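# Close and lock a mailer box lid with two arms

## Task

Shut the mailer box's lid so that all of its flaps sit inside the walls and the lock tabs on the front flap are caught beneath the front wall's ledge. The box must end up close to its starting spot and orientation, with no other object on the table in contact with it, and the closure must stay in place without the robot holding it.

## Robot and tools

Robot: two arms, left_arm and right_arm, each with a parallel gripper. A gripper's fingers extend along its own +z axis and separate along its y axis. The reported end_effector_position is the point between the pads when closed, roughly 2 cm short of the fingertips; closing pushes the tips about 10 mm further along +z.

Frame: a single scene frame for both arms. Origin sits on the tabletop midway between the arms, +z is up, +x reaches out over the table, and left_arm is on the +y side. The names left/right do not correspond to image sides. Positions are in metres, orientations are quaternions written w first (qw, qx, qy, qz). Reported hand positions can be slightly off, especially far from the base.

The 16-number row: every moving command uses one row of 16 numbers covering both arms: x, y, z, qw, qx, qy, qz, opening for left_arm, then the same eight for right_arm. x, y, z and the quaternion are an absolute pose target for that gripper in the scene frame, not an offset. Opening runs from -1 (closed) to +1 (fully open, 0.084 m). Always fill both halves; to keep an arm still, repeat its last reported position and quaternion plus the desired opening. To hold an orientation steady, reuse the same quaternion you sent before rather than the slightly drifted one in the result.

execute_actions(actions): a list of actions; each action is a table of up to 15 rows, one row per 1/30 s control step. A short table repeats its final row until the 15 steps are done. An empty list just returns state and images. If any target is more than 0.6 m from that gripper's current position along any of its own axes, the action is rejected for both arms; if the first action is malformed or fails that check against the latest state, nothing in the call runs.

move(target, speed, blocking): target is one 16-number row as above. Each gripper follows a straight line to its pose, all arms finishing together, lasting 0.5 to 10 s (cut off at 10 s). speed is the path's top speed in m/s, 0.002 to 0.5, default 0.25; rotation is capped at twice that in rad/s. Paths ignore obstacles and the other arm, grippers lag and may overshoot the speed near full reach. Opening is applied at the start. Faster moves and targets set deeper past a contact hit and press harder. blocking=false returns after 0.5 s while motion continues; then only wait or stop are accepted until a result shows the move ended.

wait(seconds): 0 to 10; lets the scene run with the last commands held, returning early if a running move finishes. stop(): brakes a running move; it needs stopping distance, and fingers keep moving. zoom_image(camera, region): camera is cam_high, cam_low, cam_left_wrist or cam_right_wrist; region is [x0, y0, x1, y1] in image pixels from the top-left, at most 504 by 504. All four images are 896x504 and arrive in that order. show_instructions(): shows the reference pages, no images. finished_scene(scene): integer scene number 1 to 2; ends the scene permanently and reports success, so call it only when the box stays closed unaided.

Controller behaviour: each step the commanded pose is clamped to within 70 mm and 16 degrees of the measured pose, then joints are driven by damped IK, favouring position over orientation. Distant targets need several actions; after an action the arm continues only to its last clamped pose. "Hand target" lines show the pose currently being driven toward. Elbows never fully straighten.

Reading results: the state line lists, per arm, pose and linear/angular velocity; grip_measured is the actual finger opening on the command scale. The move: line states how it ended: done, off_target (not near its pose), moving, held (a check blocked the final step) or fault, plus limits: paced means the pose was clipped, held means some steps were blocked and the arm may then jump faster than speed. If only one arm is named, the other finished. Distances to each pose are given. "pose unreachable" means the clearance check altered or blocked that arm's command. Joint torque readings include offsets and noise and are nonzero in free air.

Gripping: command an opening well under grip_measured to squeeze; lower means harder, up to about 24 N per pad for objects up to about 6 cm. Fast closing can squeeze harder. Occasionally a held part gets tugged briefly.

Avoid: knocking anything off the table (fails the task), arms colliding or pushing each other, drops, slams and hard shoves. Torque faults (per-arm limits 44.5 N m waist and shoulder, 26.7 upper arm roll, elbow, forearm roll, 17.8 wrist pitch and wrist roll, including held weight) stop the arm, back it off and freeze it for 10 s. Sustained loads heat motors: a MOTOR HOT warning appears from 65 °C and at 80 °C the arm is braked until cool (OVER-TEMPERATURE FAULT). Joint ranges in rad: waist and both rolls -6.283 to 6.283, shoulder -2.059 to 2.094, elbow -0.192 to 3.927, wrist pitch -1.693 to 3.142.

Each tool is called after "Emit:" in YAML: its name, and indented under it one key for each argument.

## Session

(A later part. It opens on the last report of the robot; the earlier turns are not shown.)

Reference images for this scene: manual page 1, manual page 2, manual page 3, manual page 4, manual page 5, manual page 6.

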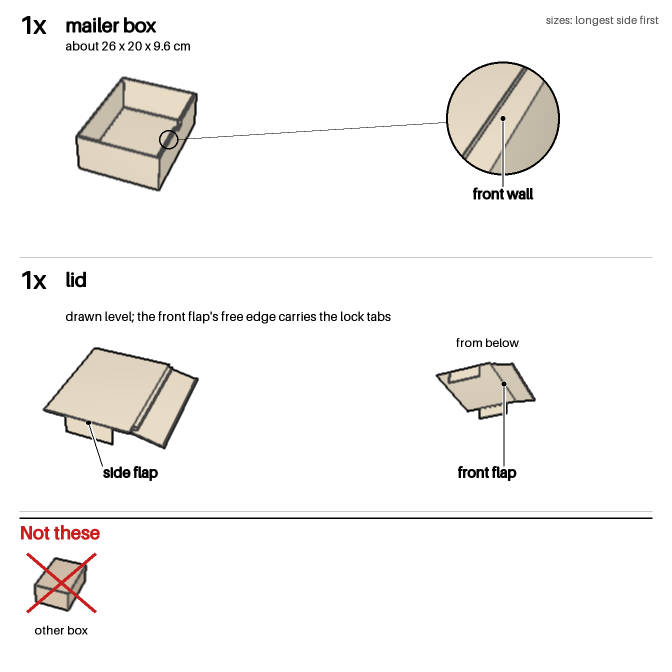

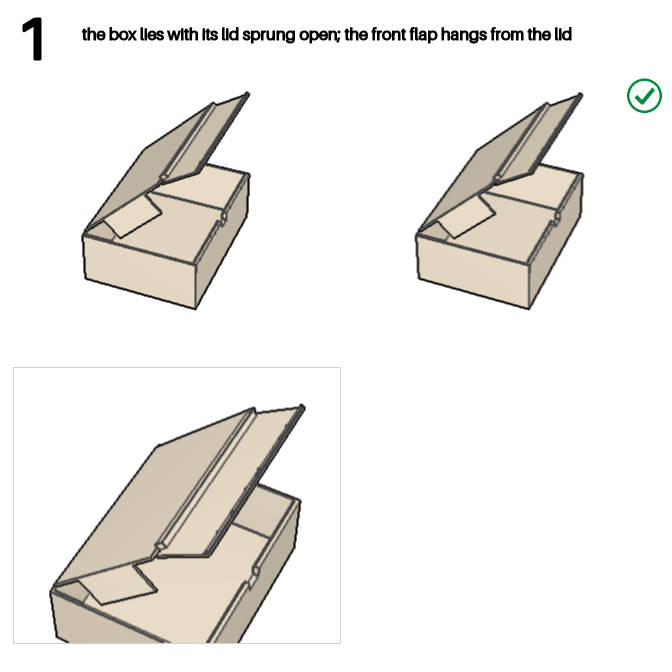

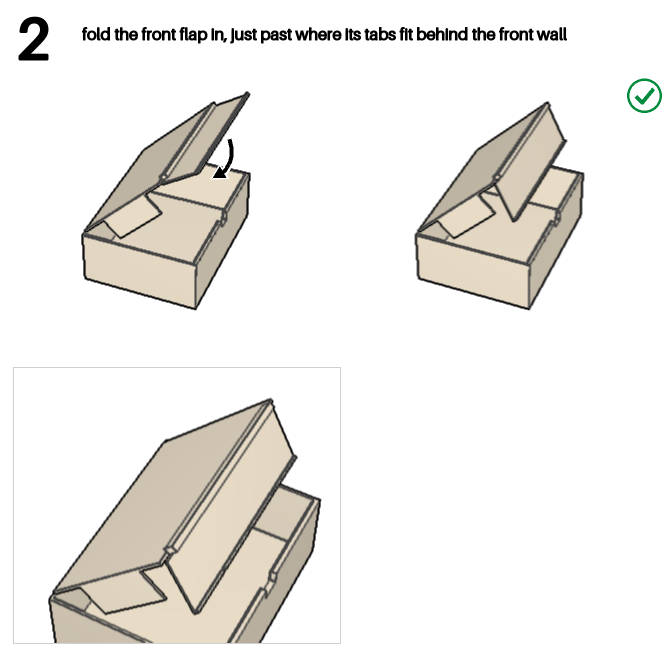

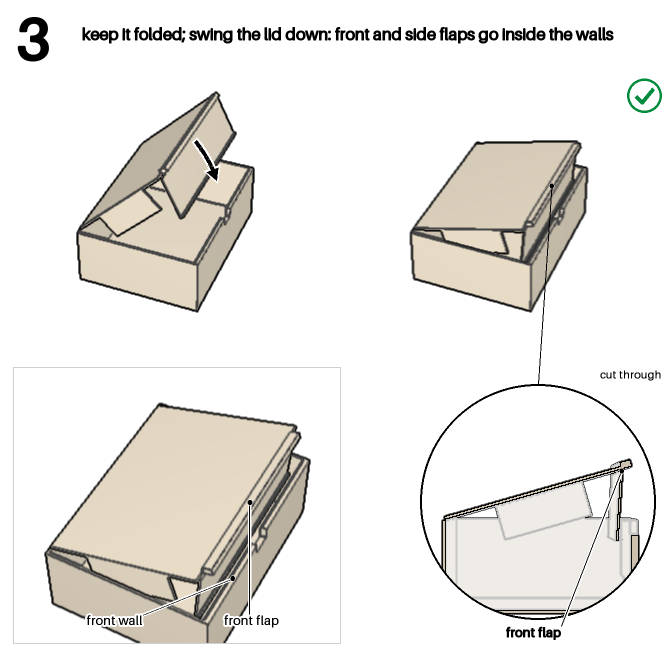

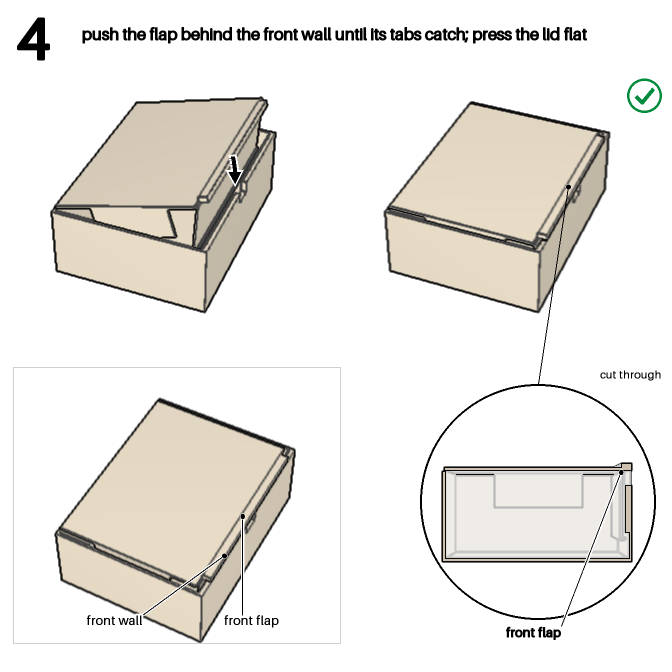

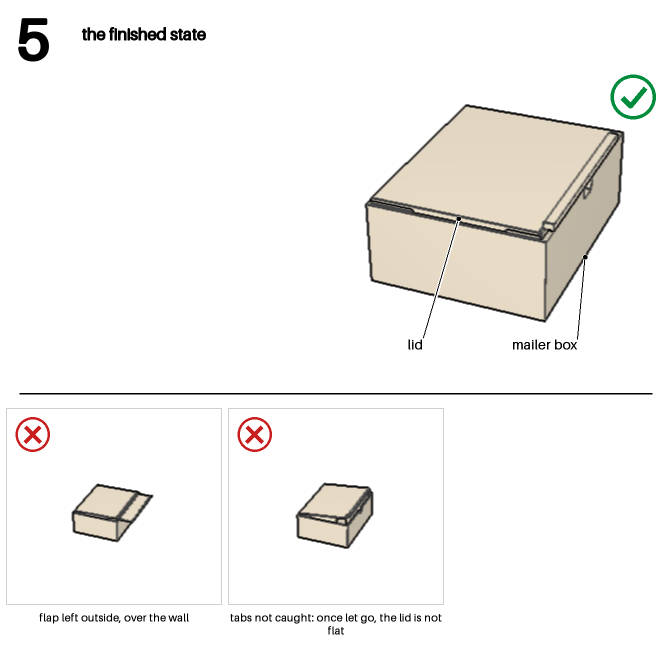

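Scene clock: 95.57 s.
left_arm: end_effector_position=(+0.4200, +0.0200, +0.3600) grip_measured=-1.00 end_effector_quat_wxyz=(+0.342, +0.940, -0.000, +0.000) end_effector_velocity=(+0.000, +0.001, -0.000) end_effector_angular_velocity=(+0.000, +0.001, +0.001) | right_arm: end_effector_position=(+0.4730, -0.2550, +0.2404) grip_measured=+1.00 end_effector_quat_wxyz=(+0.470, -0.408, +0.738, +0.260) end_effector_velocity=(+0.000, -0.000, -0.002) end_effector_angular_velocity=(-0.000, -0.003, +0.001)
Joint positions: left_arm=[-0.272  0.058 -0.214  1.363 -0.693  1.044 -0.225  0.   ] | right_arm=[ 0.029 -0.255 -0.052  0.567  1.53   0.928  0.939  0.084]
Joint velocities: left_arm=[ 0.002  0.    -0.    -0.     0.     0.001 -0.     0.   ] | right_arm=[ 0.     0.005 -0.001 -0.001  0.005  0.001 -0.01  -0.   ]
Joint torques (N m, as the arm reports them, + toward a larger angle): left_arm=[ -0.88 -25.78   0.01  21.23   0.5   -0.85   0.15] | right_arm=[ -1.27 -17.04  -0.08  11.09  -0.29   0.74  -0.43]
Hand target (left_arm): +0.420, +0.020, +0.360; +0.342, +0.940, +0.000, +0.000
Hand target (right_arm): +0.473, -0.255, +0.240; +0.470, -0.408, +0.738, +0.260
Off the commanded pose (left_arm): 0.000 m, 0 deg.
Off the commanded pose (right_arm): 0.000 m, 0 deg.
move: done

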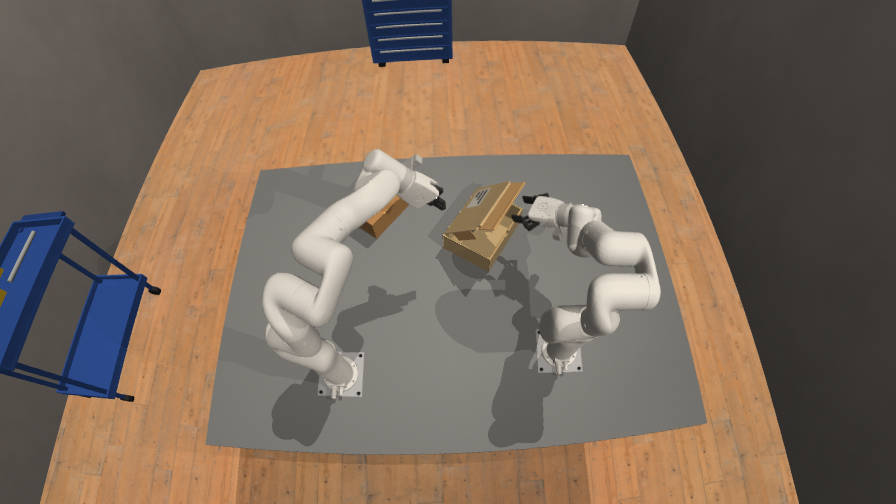

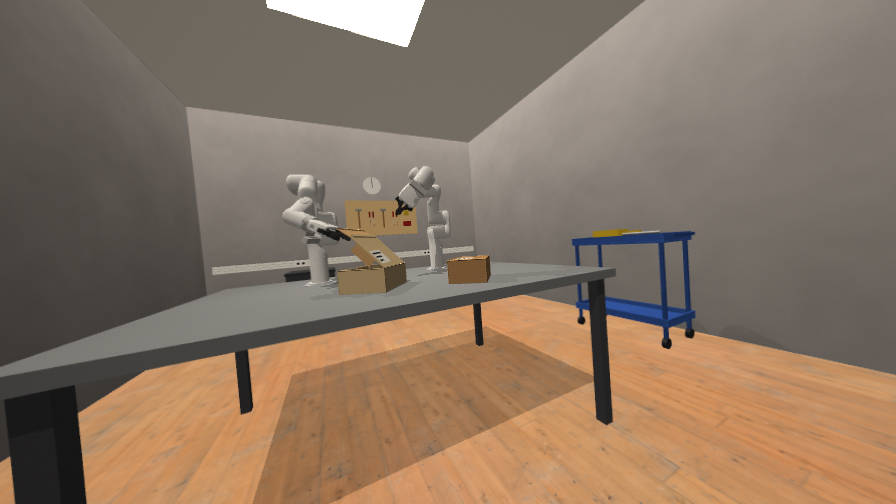

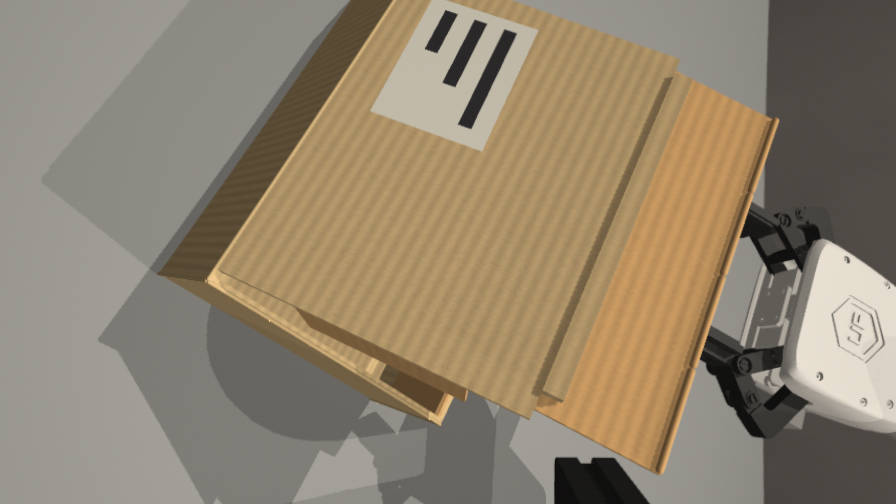

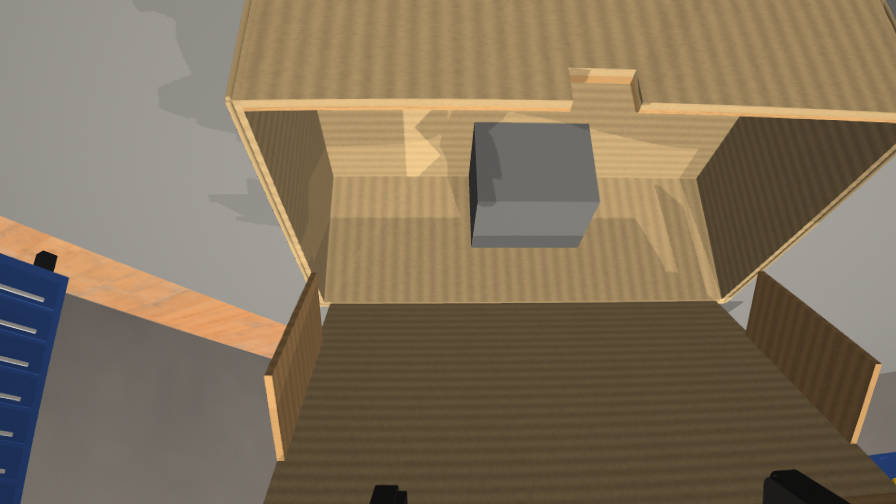

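Emit:
move:
  target: [0.42,0.02,0.36,0.342,0.94,0,0,-1,0.473,-0.255,0.335,-0.470,0.408,-0.737,-0.260,1]
  speed: 0.12

Emit:
move:
  target: [0.42,0.02,0.36,0.342,0.94,0,0,-1,0.492,-0.226,0.33,-0.470,0.408,-0.737,-0.260,1]
  speed: 0.08

Emit:
move:
  target: [0.42,0.02,0.36,0.342,0.94,0,0,-1,0.487,-0.234,0.262,-0.470,0.408,-0.737,-0.260,1]
  speed: 0.04

Emit:
zoom_image:
  camera: "cam_low"
  region: [270,160,430,300]

Scene clock: 113.87 s.
left_arm: end_effector_position=(+0.4200, +0.0200, +0.3600) grip_measured=-1.00 end_effector_quat_wxyz=(+0.342, +0.940, -0.000, -0.000) end_effector_velocity=(+0.001, +0.001, -0.000) end_effector_angular_velocity=(+0.001, +0.001, +0.002) | right_arm: end_effector_position=(+0.4731, -0.2549, +0.3343) grip_measured=+1.00 end_effector_quat_wxyz=(+0.470, -0.408, +0.738, +0.261) end_effector_velocity=(+0.000, -0.000, +0.004) end_effector_angular_velocity=(-0.004, -0.000, +0.001)
Joint positions: left_arm=[-0.272  0.058 -0.214  1.363 -0.693  1.044 -0.225  0.   ] | right_arm=[ 0.011 -0.419 -0.041  0.659  1.34   0.966  1.252  0.084]
Joint velocities: left_arm=[ 0.003 -0.     0.    -0.     0.     0.001  0.     0.   ] | right_arm=[ 0.001 -0.004 -0.     0.007 -0.011  0.001  0.013 -0.   ]
Joint torques (N m, as the arm reports them, + toward a larger angle): left_arm=[ -1.16 -25.68   0.21  21.13   0.6   -0.93   0.11] | right_arm=[ -1.3  -13.78   0.1   12.22  -0.16   0.28  -0.38]
Hand target (left_arm): +0.420, +0.020, +0.360; +0.342, +0.940, +0.000, +0.000
Hand target (right_arm): +0.473, -0.255, +0.335; +0.471, -0.408, +0.738, +0.261
Off the commanded pose (left_arm): 0.000 m, 0 deg.
Off the commanded pose (right_arm): 0.001 m, 0 deg.
move: done

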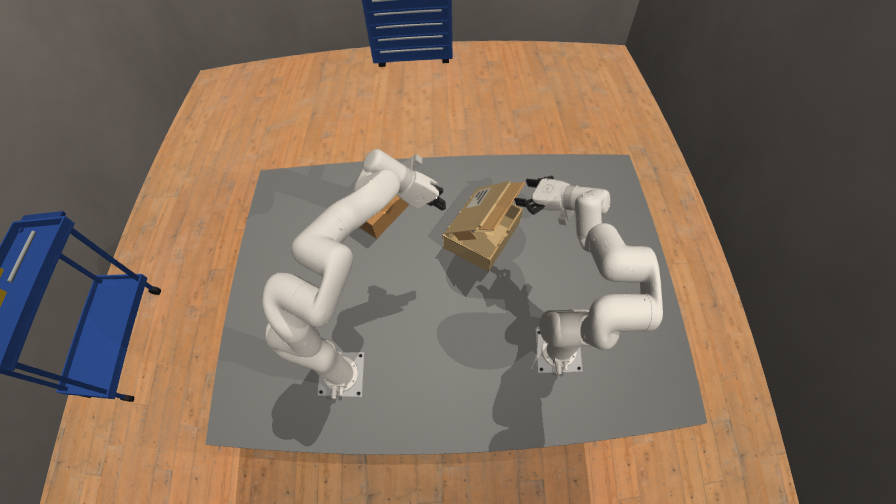

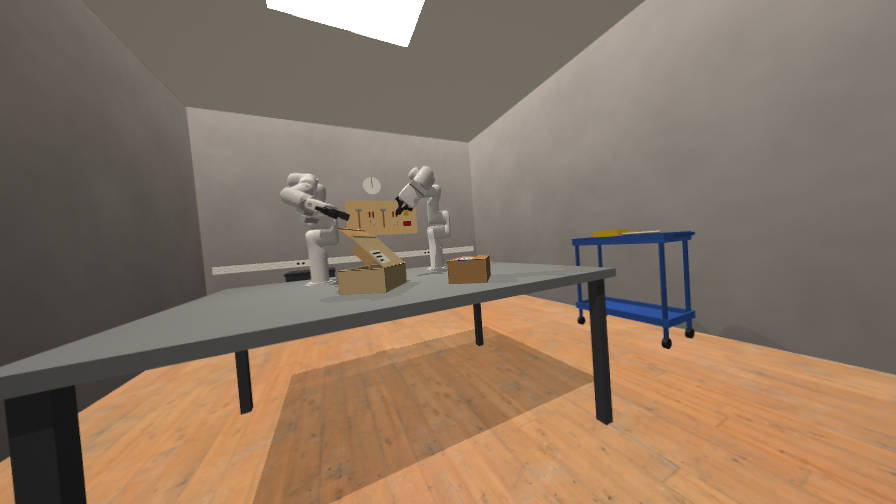

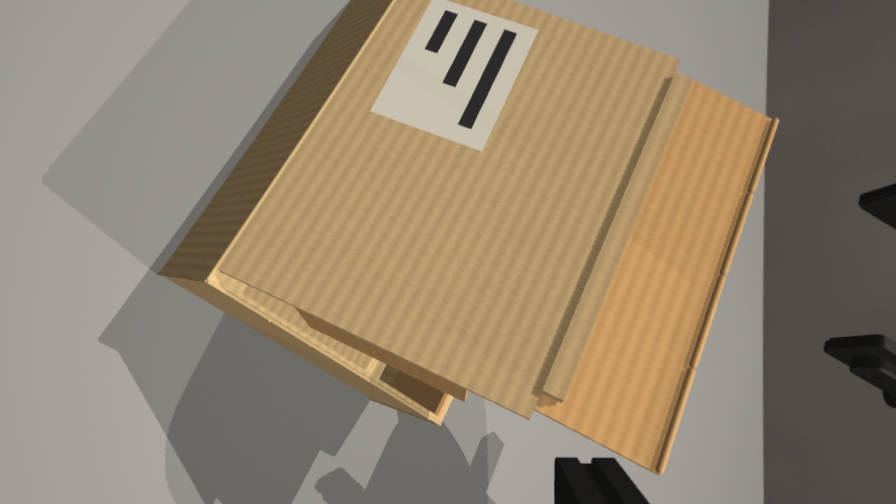

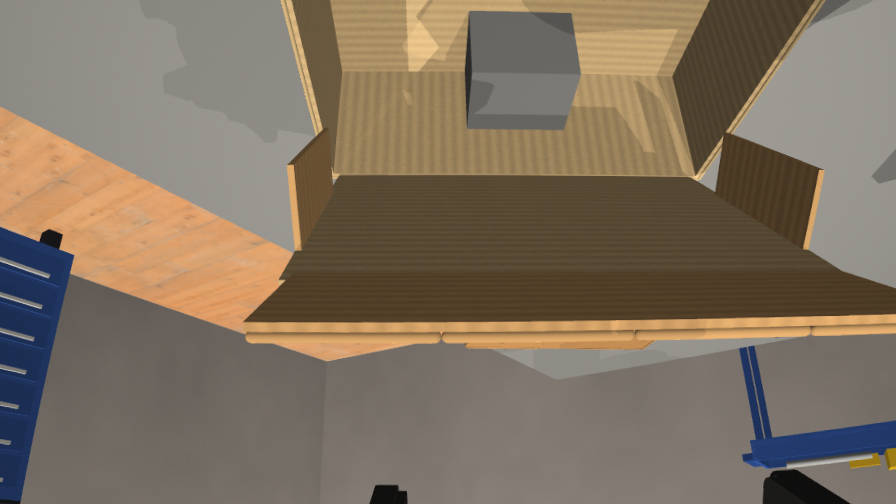

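Scene clock: 114.77 s.
left_arm: end_effector_position=(+0.4200, +0.0200, +0.3600) grip_measured=-1.00 end_effector_quat_wxyz=(+0.342, +0.940, -0.000, +0.000) end_effector_velocity=(-0.000, -0.000, -0.000) end_effector_angular_velocity=(+0.000, +0.001, -0.001) | right_arm: end_effector_position=(+0.4919, -0.2265, +0.3300) grip_measured=+1.00 end_effector_quat_wxyz=(+0.470, -0.408, +0.738, +0.260) end_effector_velocity=(+0.001, +0.002, -0.001) end_effector_angular_velocity=(-0.002, +0.001, +0.002)
Joint positions: left_arm=[-0.272  0.058 -0.214  1.363 -0.693  1.044 -0.225  0.   ] | right_arm=[ 0.051 -0.35   0.016  0.705  1.411  0.892  1.24   0.084]
Joint velocities: left_arm=[-0.     0.001  0.     0.     0.     0.     0.     0.   ] | right_arm=[ 0.003  0.006  0.004  0.003  0.003 -0.004 -0.002 -0.   ]
Joint torques (N m, as the arm reports them, + toward a larger angle): left_arm=[ -0.92 -25.66   0.18  21.32   0.66  -0.86   0.18] | right_arm=[ -1.38 -16.18  -0.26  12.15  -0.43   0.14  -0.3 ]
Hand target (left_arm): +0.420, +0.020, +0.360; +0.342, +0.940, -0.000, -0.000
Hand target (right_arm): +0.492, -0.226, +0.330; +0.470, -0.408, +0.738, +0.260
Off the commanded pose (left_arm): 0.000 m, 0 deg.
Off the commanded pose (right_arm): 0.000 m, 0 deg.
move: done

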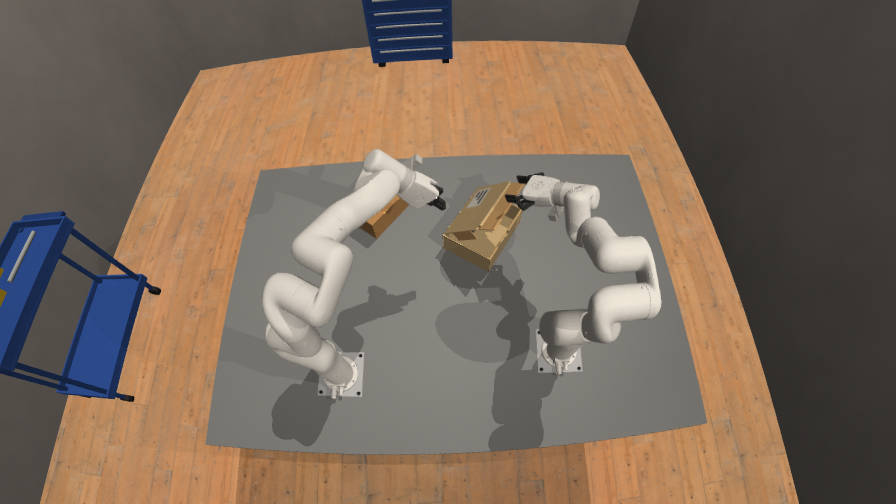

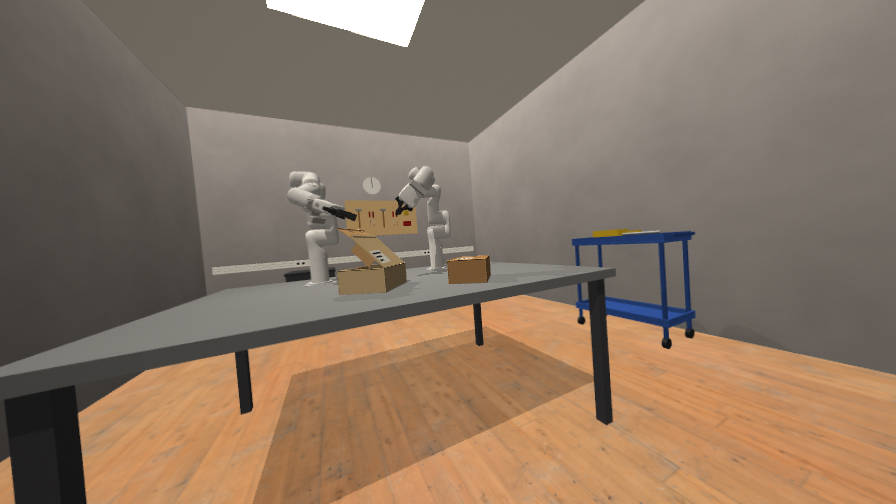

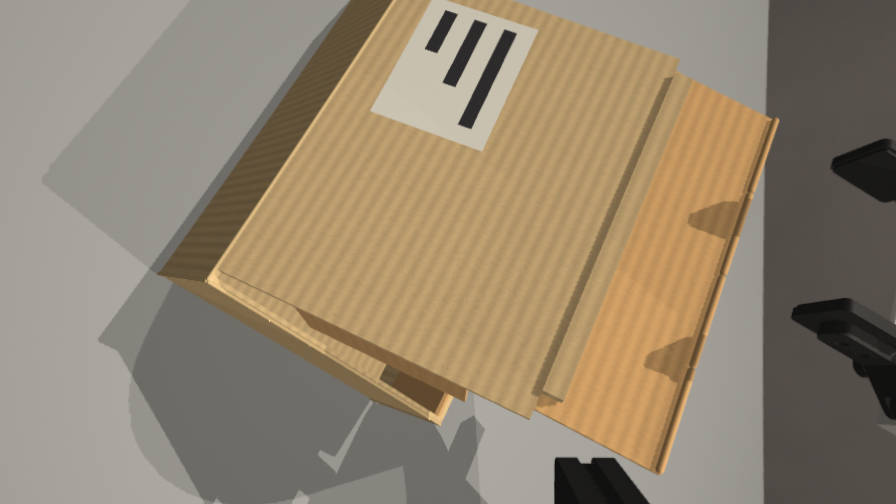

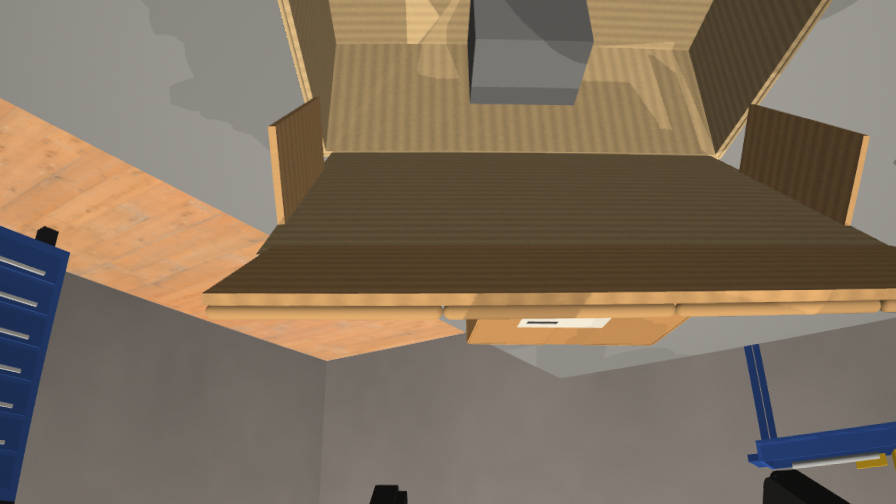

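Scene clock: 116.83 s.
left_arm: end_effector_position=(+0.4200, +0.0200, +0.3600) grip_measured=-1.00 end_effector_quat_wxyz=(+0.342, +0.940, -0.000, -0.000) end_effector_velocity=(+0.001, +0.000, -0.000) end_effector_angular_velocity=(+0.000, -0.001, +0.002) | right_arm: end_effector_position=(+0.4869, -0.2340, +0.2624) grip_measured=+1.00 end_effector_quat_wxyz=(+0.470, -0.408, +0.738, +0.260) end_effector_velocity=(-0.001, +0.001, -0.003) end_effector_angular_velocity=(-0.003, -0.000, +0.003)
Joint positions: left_arm=[-0.272  0.058 -0.214  1.363 -0.693  1.044 -0.225  0.   ] | right_arm=[ 0.055 -0.256 -0.005  0.623  1.539  0.884  1.014  0.084]
Joint velocities: left_arm=[ 0.001  0.     0.    -0.     0.001 -0.002 -0.     0.   ] | right_arm=[ 0.002  0.004  0.001 -0.003  0.004 -0.002 -0.009  0.   ]
Joint torques (N m, as the arm reports them, + toward a larger angle): left_arm=[ -1.29 -25.71   0.1   21.21   0.51  -0.78   0.13] | right_arm=[ -1.45 -17.83  -0.1   11.34  -0.4    0.62  -0.49]
Hand target (left_arm): +0.420, +0.020, +0.360; +0.342, +0.940, -0.000, +0.000
Hand target (right_arm): +0.487, -0.234, +0.262; +0.470, -0.408, +0.738, +0.260
Off the commanded pose (left_arm): 0.000 m, 0 deg.
Off the commanded pose (right_arm): 0.000 m, 0 deg.
move: done

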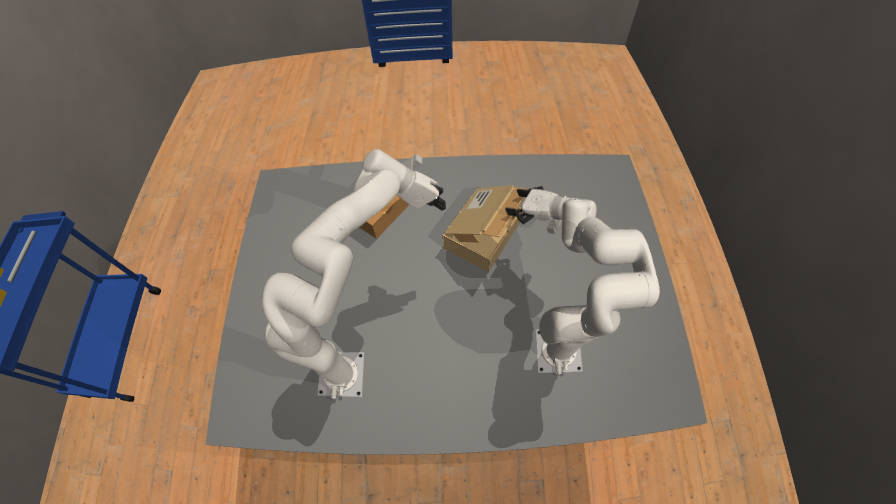

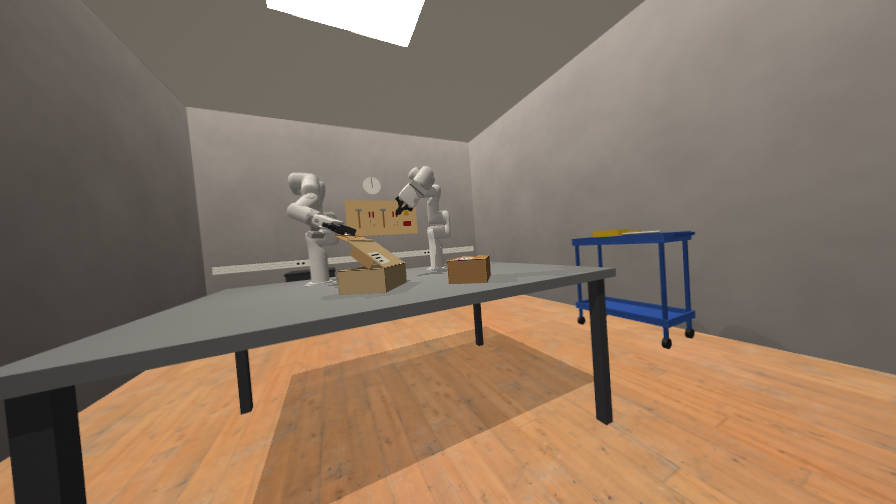

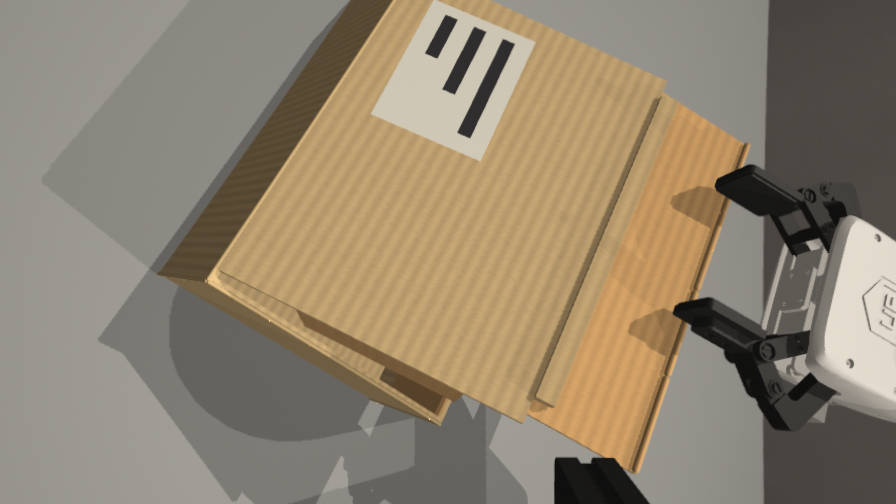

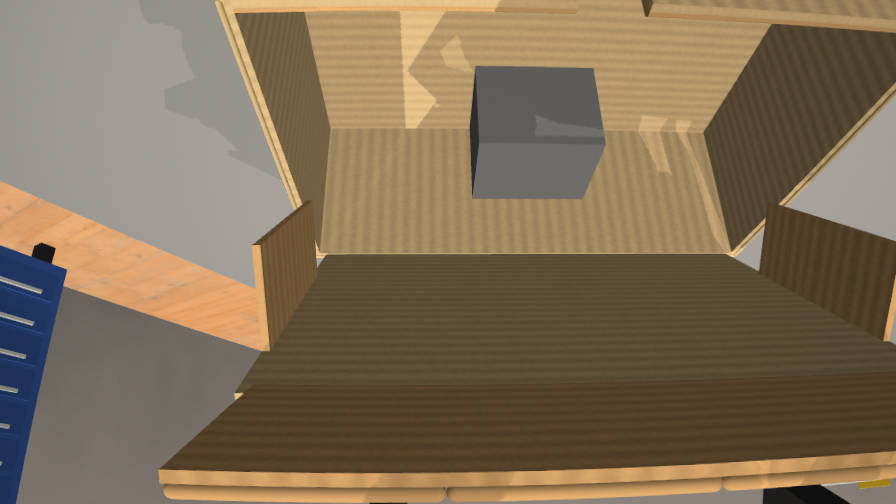

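Region (270, 160, 430, 300) of cam_low's 896x504 image, scaled by 3.150, with more detail than that image has; it fills the top 441 rows of this view, and the rest is white.

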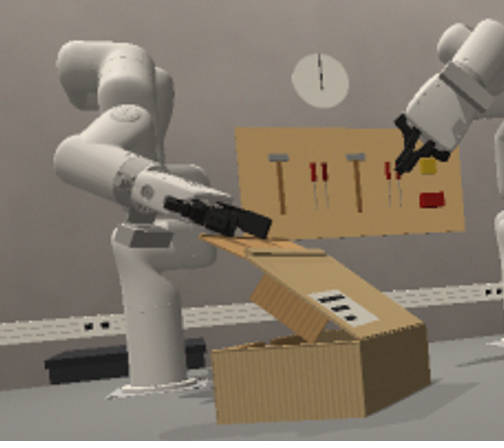

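Emit:
move:
  target: [0.42,0.02,0.36,0.342,0.94,0,0,-1,0.482,-0.242,0.225,-0.470,0.408,-0.737,-0.260,1]
  speed: 0.03

Emit:
zoom_image:
  camera: "cam_low"
  region: [270,160,430,300]

Scene clock: 133.37 s.
left_arm: end_effector_position=(+0.4200, +0.0200, +0.3600) grip_measured=-1.00 end_effector_quat_wxyz=(+0.342, +0.940, -0.000, -0.000) end_effector_velocity=(-0.000, -0.000, +0.000) end_effector_angular_velocity=(-0.001, +0.000, -0.001) | right_arm: end_effector_position=(+0.4820, -0.2419, +0.2253) grip_measured=+1.00 end_effector_quat_wxyz=(+0.470, -0.408, +0.738, +0.260) end_effector_velocity=(-0.000, +0.000, -0.002) end_effector_angular_velocity=(+0.001, -0.002, +0.002)
Joint positions: left_arm=[-0.272  0.058 -0.214  1.363 -0.693  1.044 -0.225  0.   ] | right_arm=[ 0.047 -0.19  -0.024  0.588  1.6    0.902  0.884  0.084]
Joint velocities: left_arm=[-0.001 -0.     0.     0.    -0.001  0.001  0.     0.   ] | right_arm=[-0.001  0.004  0.    -0.001  0.004  0.004 -0.009  0.   ]
Joint torques (N m, as the arm reports them, + toward a larger angle): left_arm=[ -1.22 -25.78   0.07  21.21   0.63  -0.86   0.12] | right_arm=[ -1.18 -18.91  -0.01  10.84  -0.4    0.69  -0.2 ]
Hand target (left_arm): +0.420, +0.020, +0.360; +0.342, +0.940, -0.000, +0.000
Hand target (right_arm): +0.482, -0.242, +0.225; +0.470, -0.408, +0.738, +0.260
Off the commanded pose (left_arm): 0.000 m, 0 deg.
Off the commanded pose (right_arm): 0.000 m, 0 deg.
move: done

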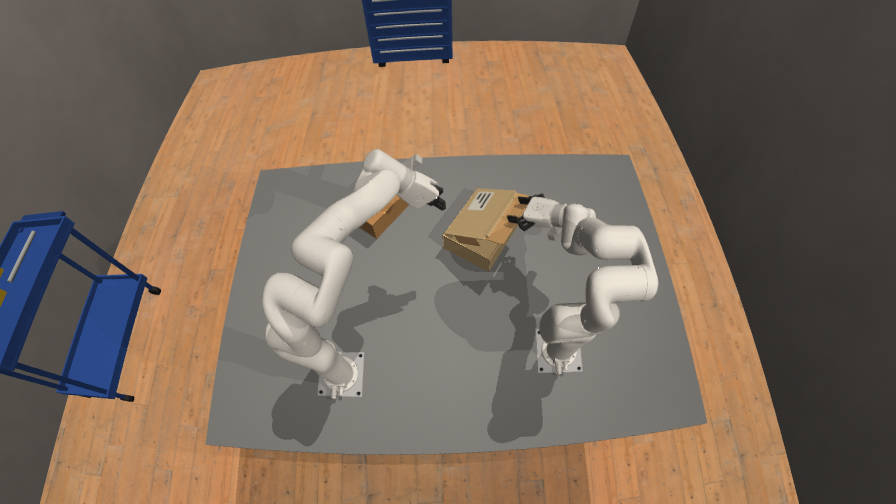

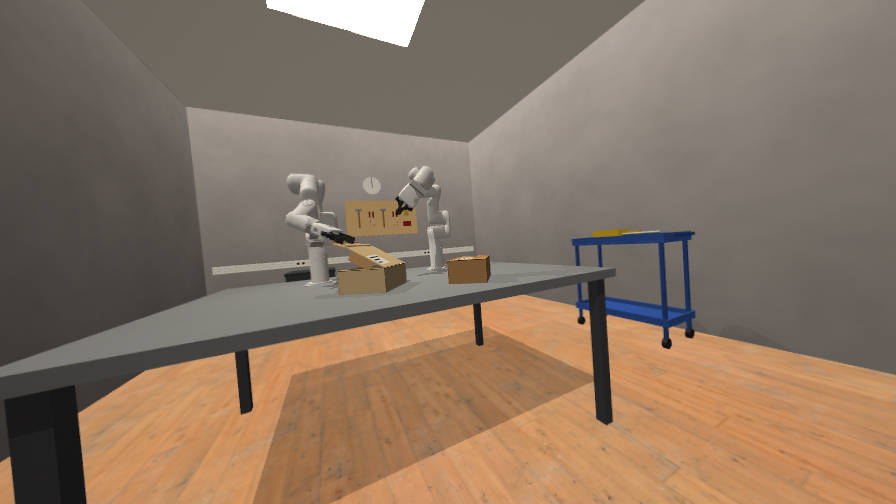

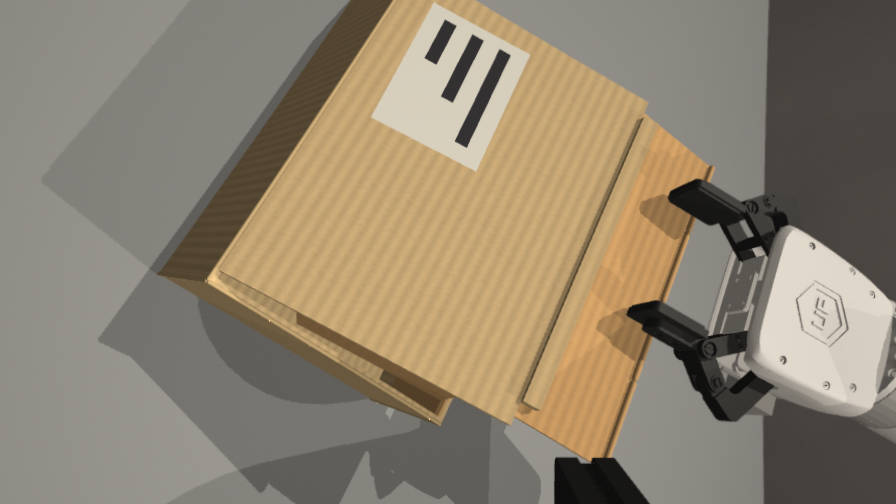

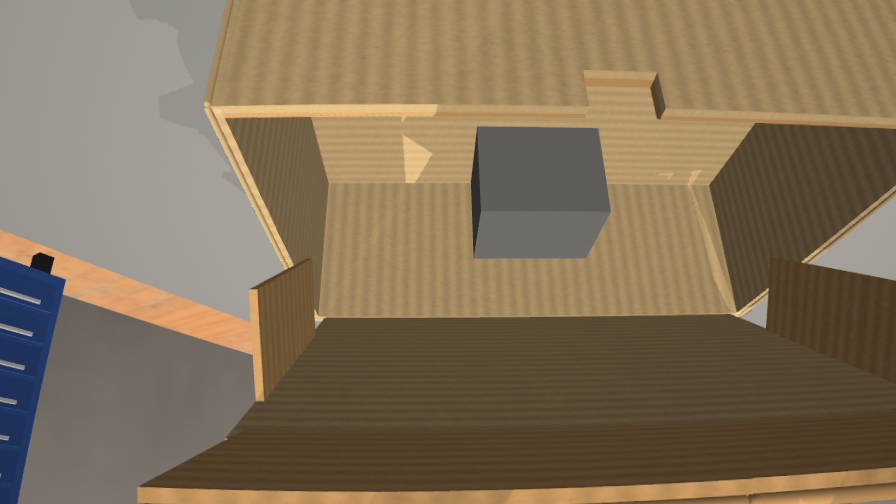

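Region (270, 160, 430, 300) of cam_low's 896x504 image, scaled by 3.150, with more detail than that image has; it fills the top 441 rows of this view, and the rest is white.

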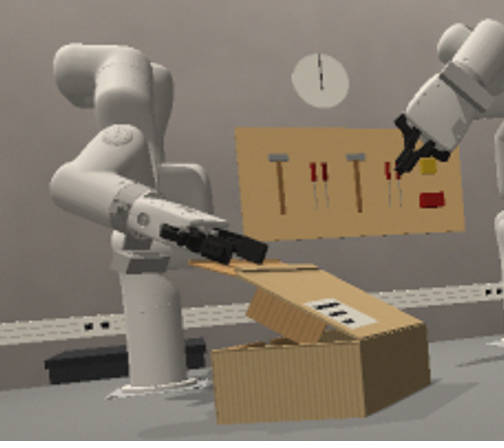

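Emit:
move:
  target: [0.347,-0.043,0.225,0.158,0.787,-0.226,0.552,-1,0.487,-0.234,0.31,-0.470,0.408,-0.737,-0.260,1]
  speed: 0.12

Emit:
zoom_image:
  camera: "cam_high"
  region: [400,150,600,300]

Scene clock: 170.47 s.
left_arm: end_effector_position=(+0.3465, -0.0411, +0.2253) grip_measured=-1.00 end_effector_quat_wxyz=(+0.156, +0.787, -0.227, +0.552) end_effector_velocity=(-0.001, -0.001, -0.000) end_effector_angular_velocity=(-0.000, -0.014, -0.001) | right_arm: end_effector_position=(+0.4871, -0.2340, +0.3098) grip_measured=+1.00 end_effector_quat_wxyz=(+0.470, -0.408, +0.738, +0.260) end_effector_velocity=(+0.000, +0.001, +0.001) end_effector_angular_velocity=(+0.001, -0.000, +0.001)
Joint positions: left_arm=[-0.576  0.392 -0.624  0.749 -0.793 -1.041  0.496  0.   ] | right_arm=[ 0.045 -0.338  0.     0.666  1.437  0.901  1.174  0.084]
Joint velocities: left_arm=[-0.008  0.013  0.004  0.004  0.008 -0.022  0.002  0.   ] | right_arm=[ 0.001 -0.001  0.001  0.002 -0.001  0.     0.003 -0.   ]
Joint torques (N m, as the arm reports them, + toward a larger angle): left_arm=[ -1.09 -24.68  -3.59  13.46   1.95  -1.45   0.12] | right_arm=[ -1.1  -16.17  -0.25  12.01  -0.28   0.46  -0.36]
Hand target (left_arm): +0.346, -0.041, +0.225; +0.155, +0.787, -0.227, +0.552
Hand target (right_arm): +0.487, -0.234, +0.310; +0.470, -0.408, +0.738, +0.260
Off the commanded pose (left_arm): 0.002 m, 0 deg.
Off the commanded pose (right_arm): 0.000 m, 0 deg.
move: done

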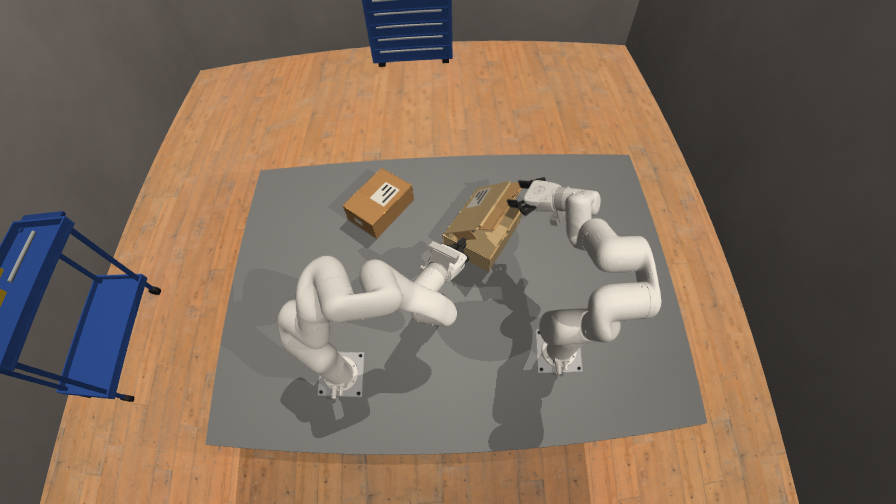

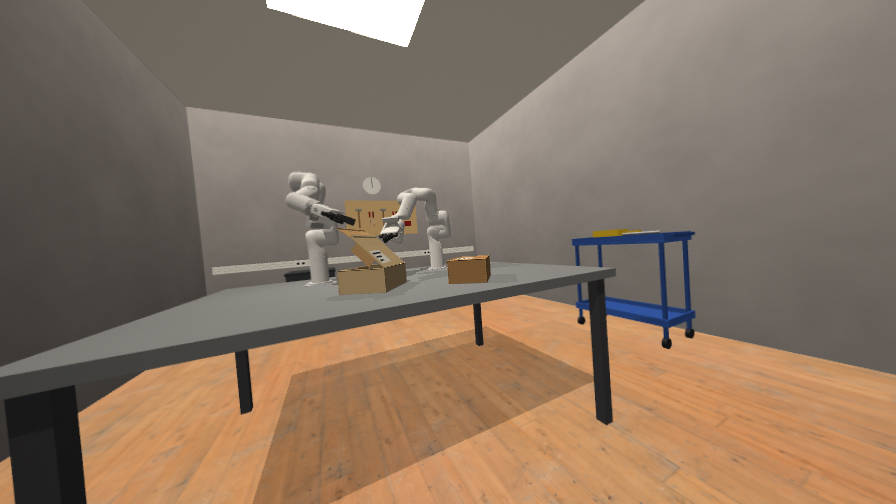

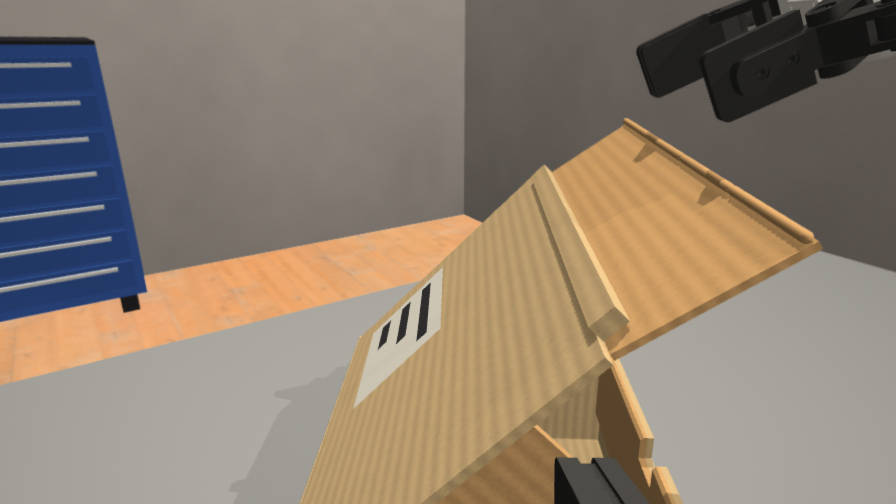

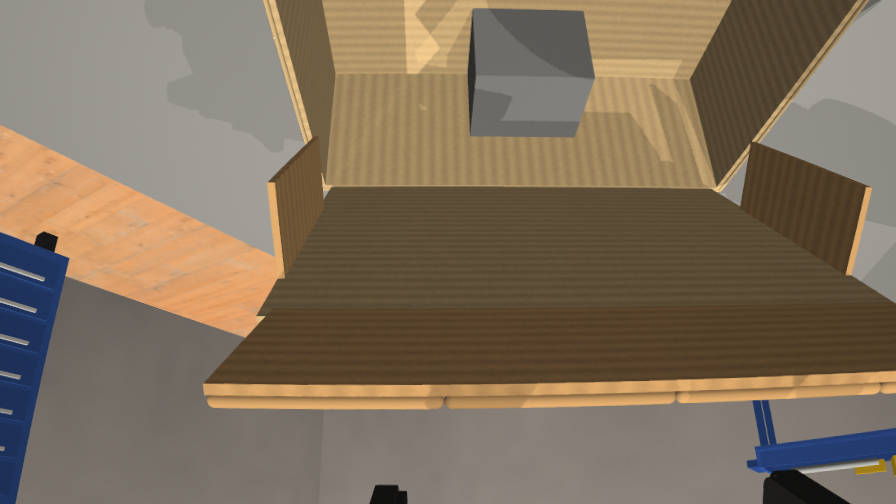

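Region (400, 150, 600, 300) of cam_high's 896x504 image, scaled by 2.520, with more detail than that image has; it fills the top 378 rows of this view, and the rest is white.

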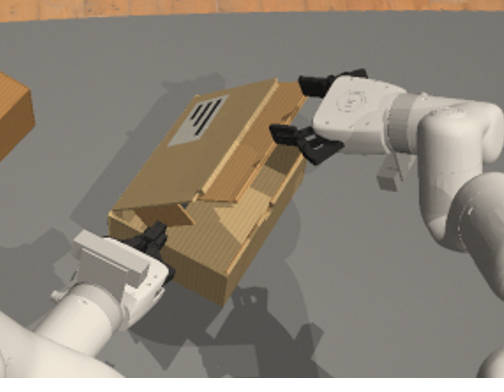

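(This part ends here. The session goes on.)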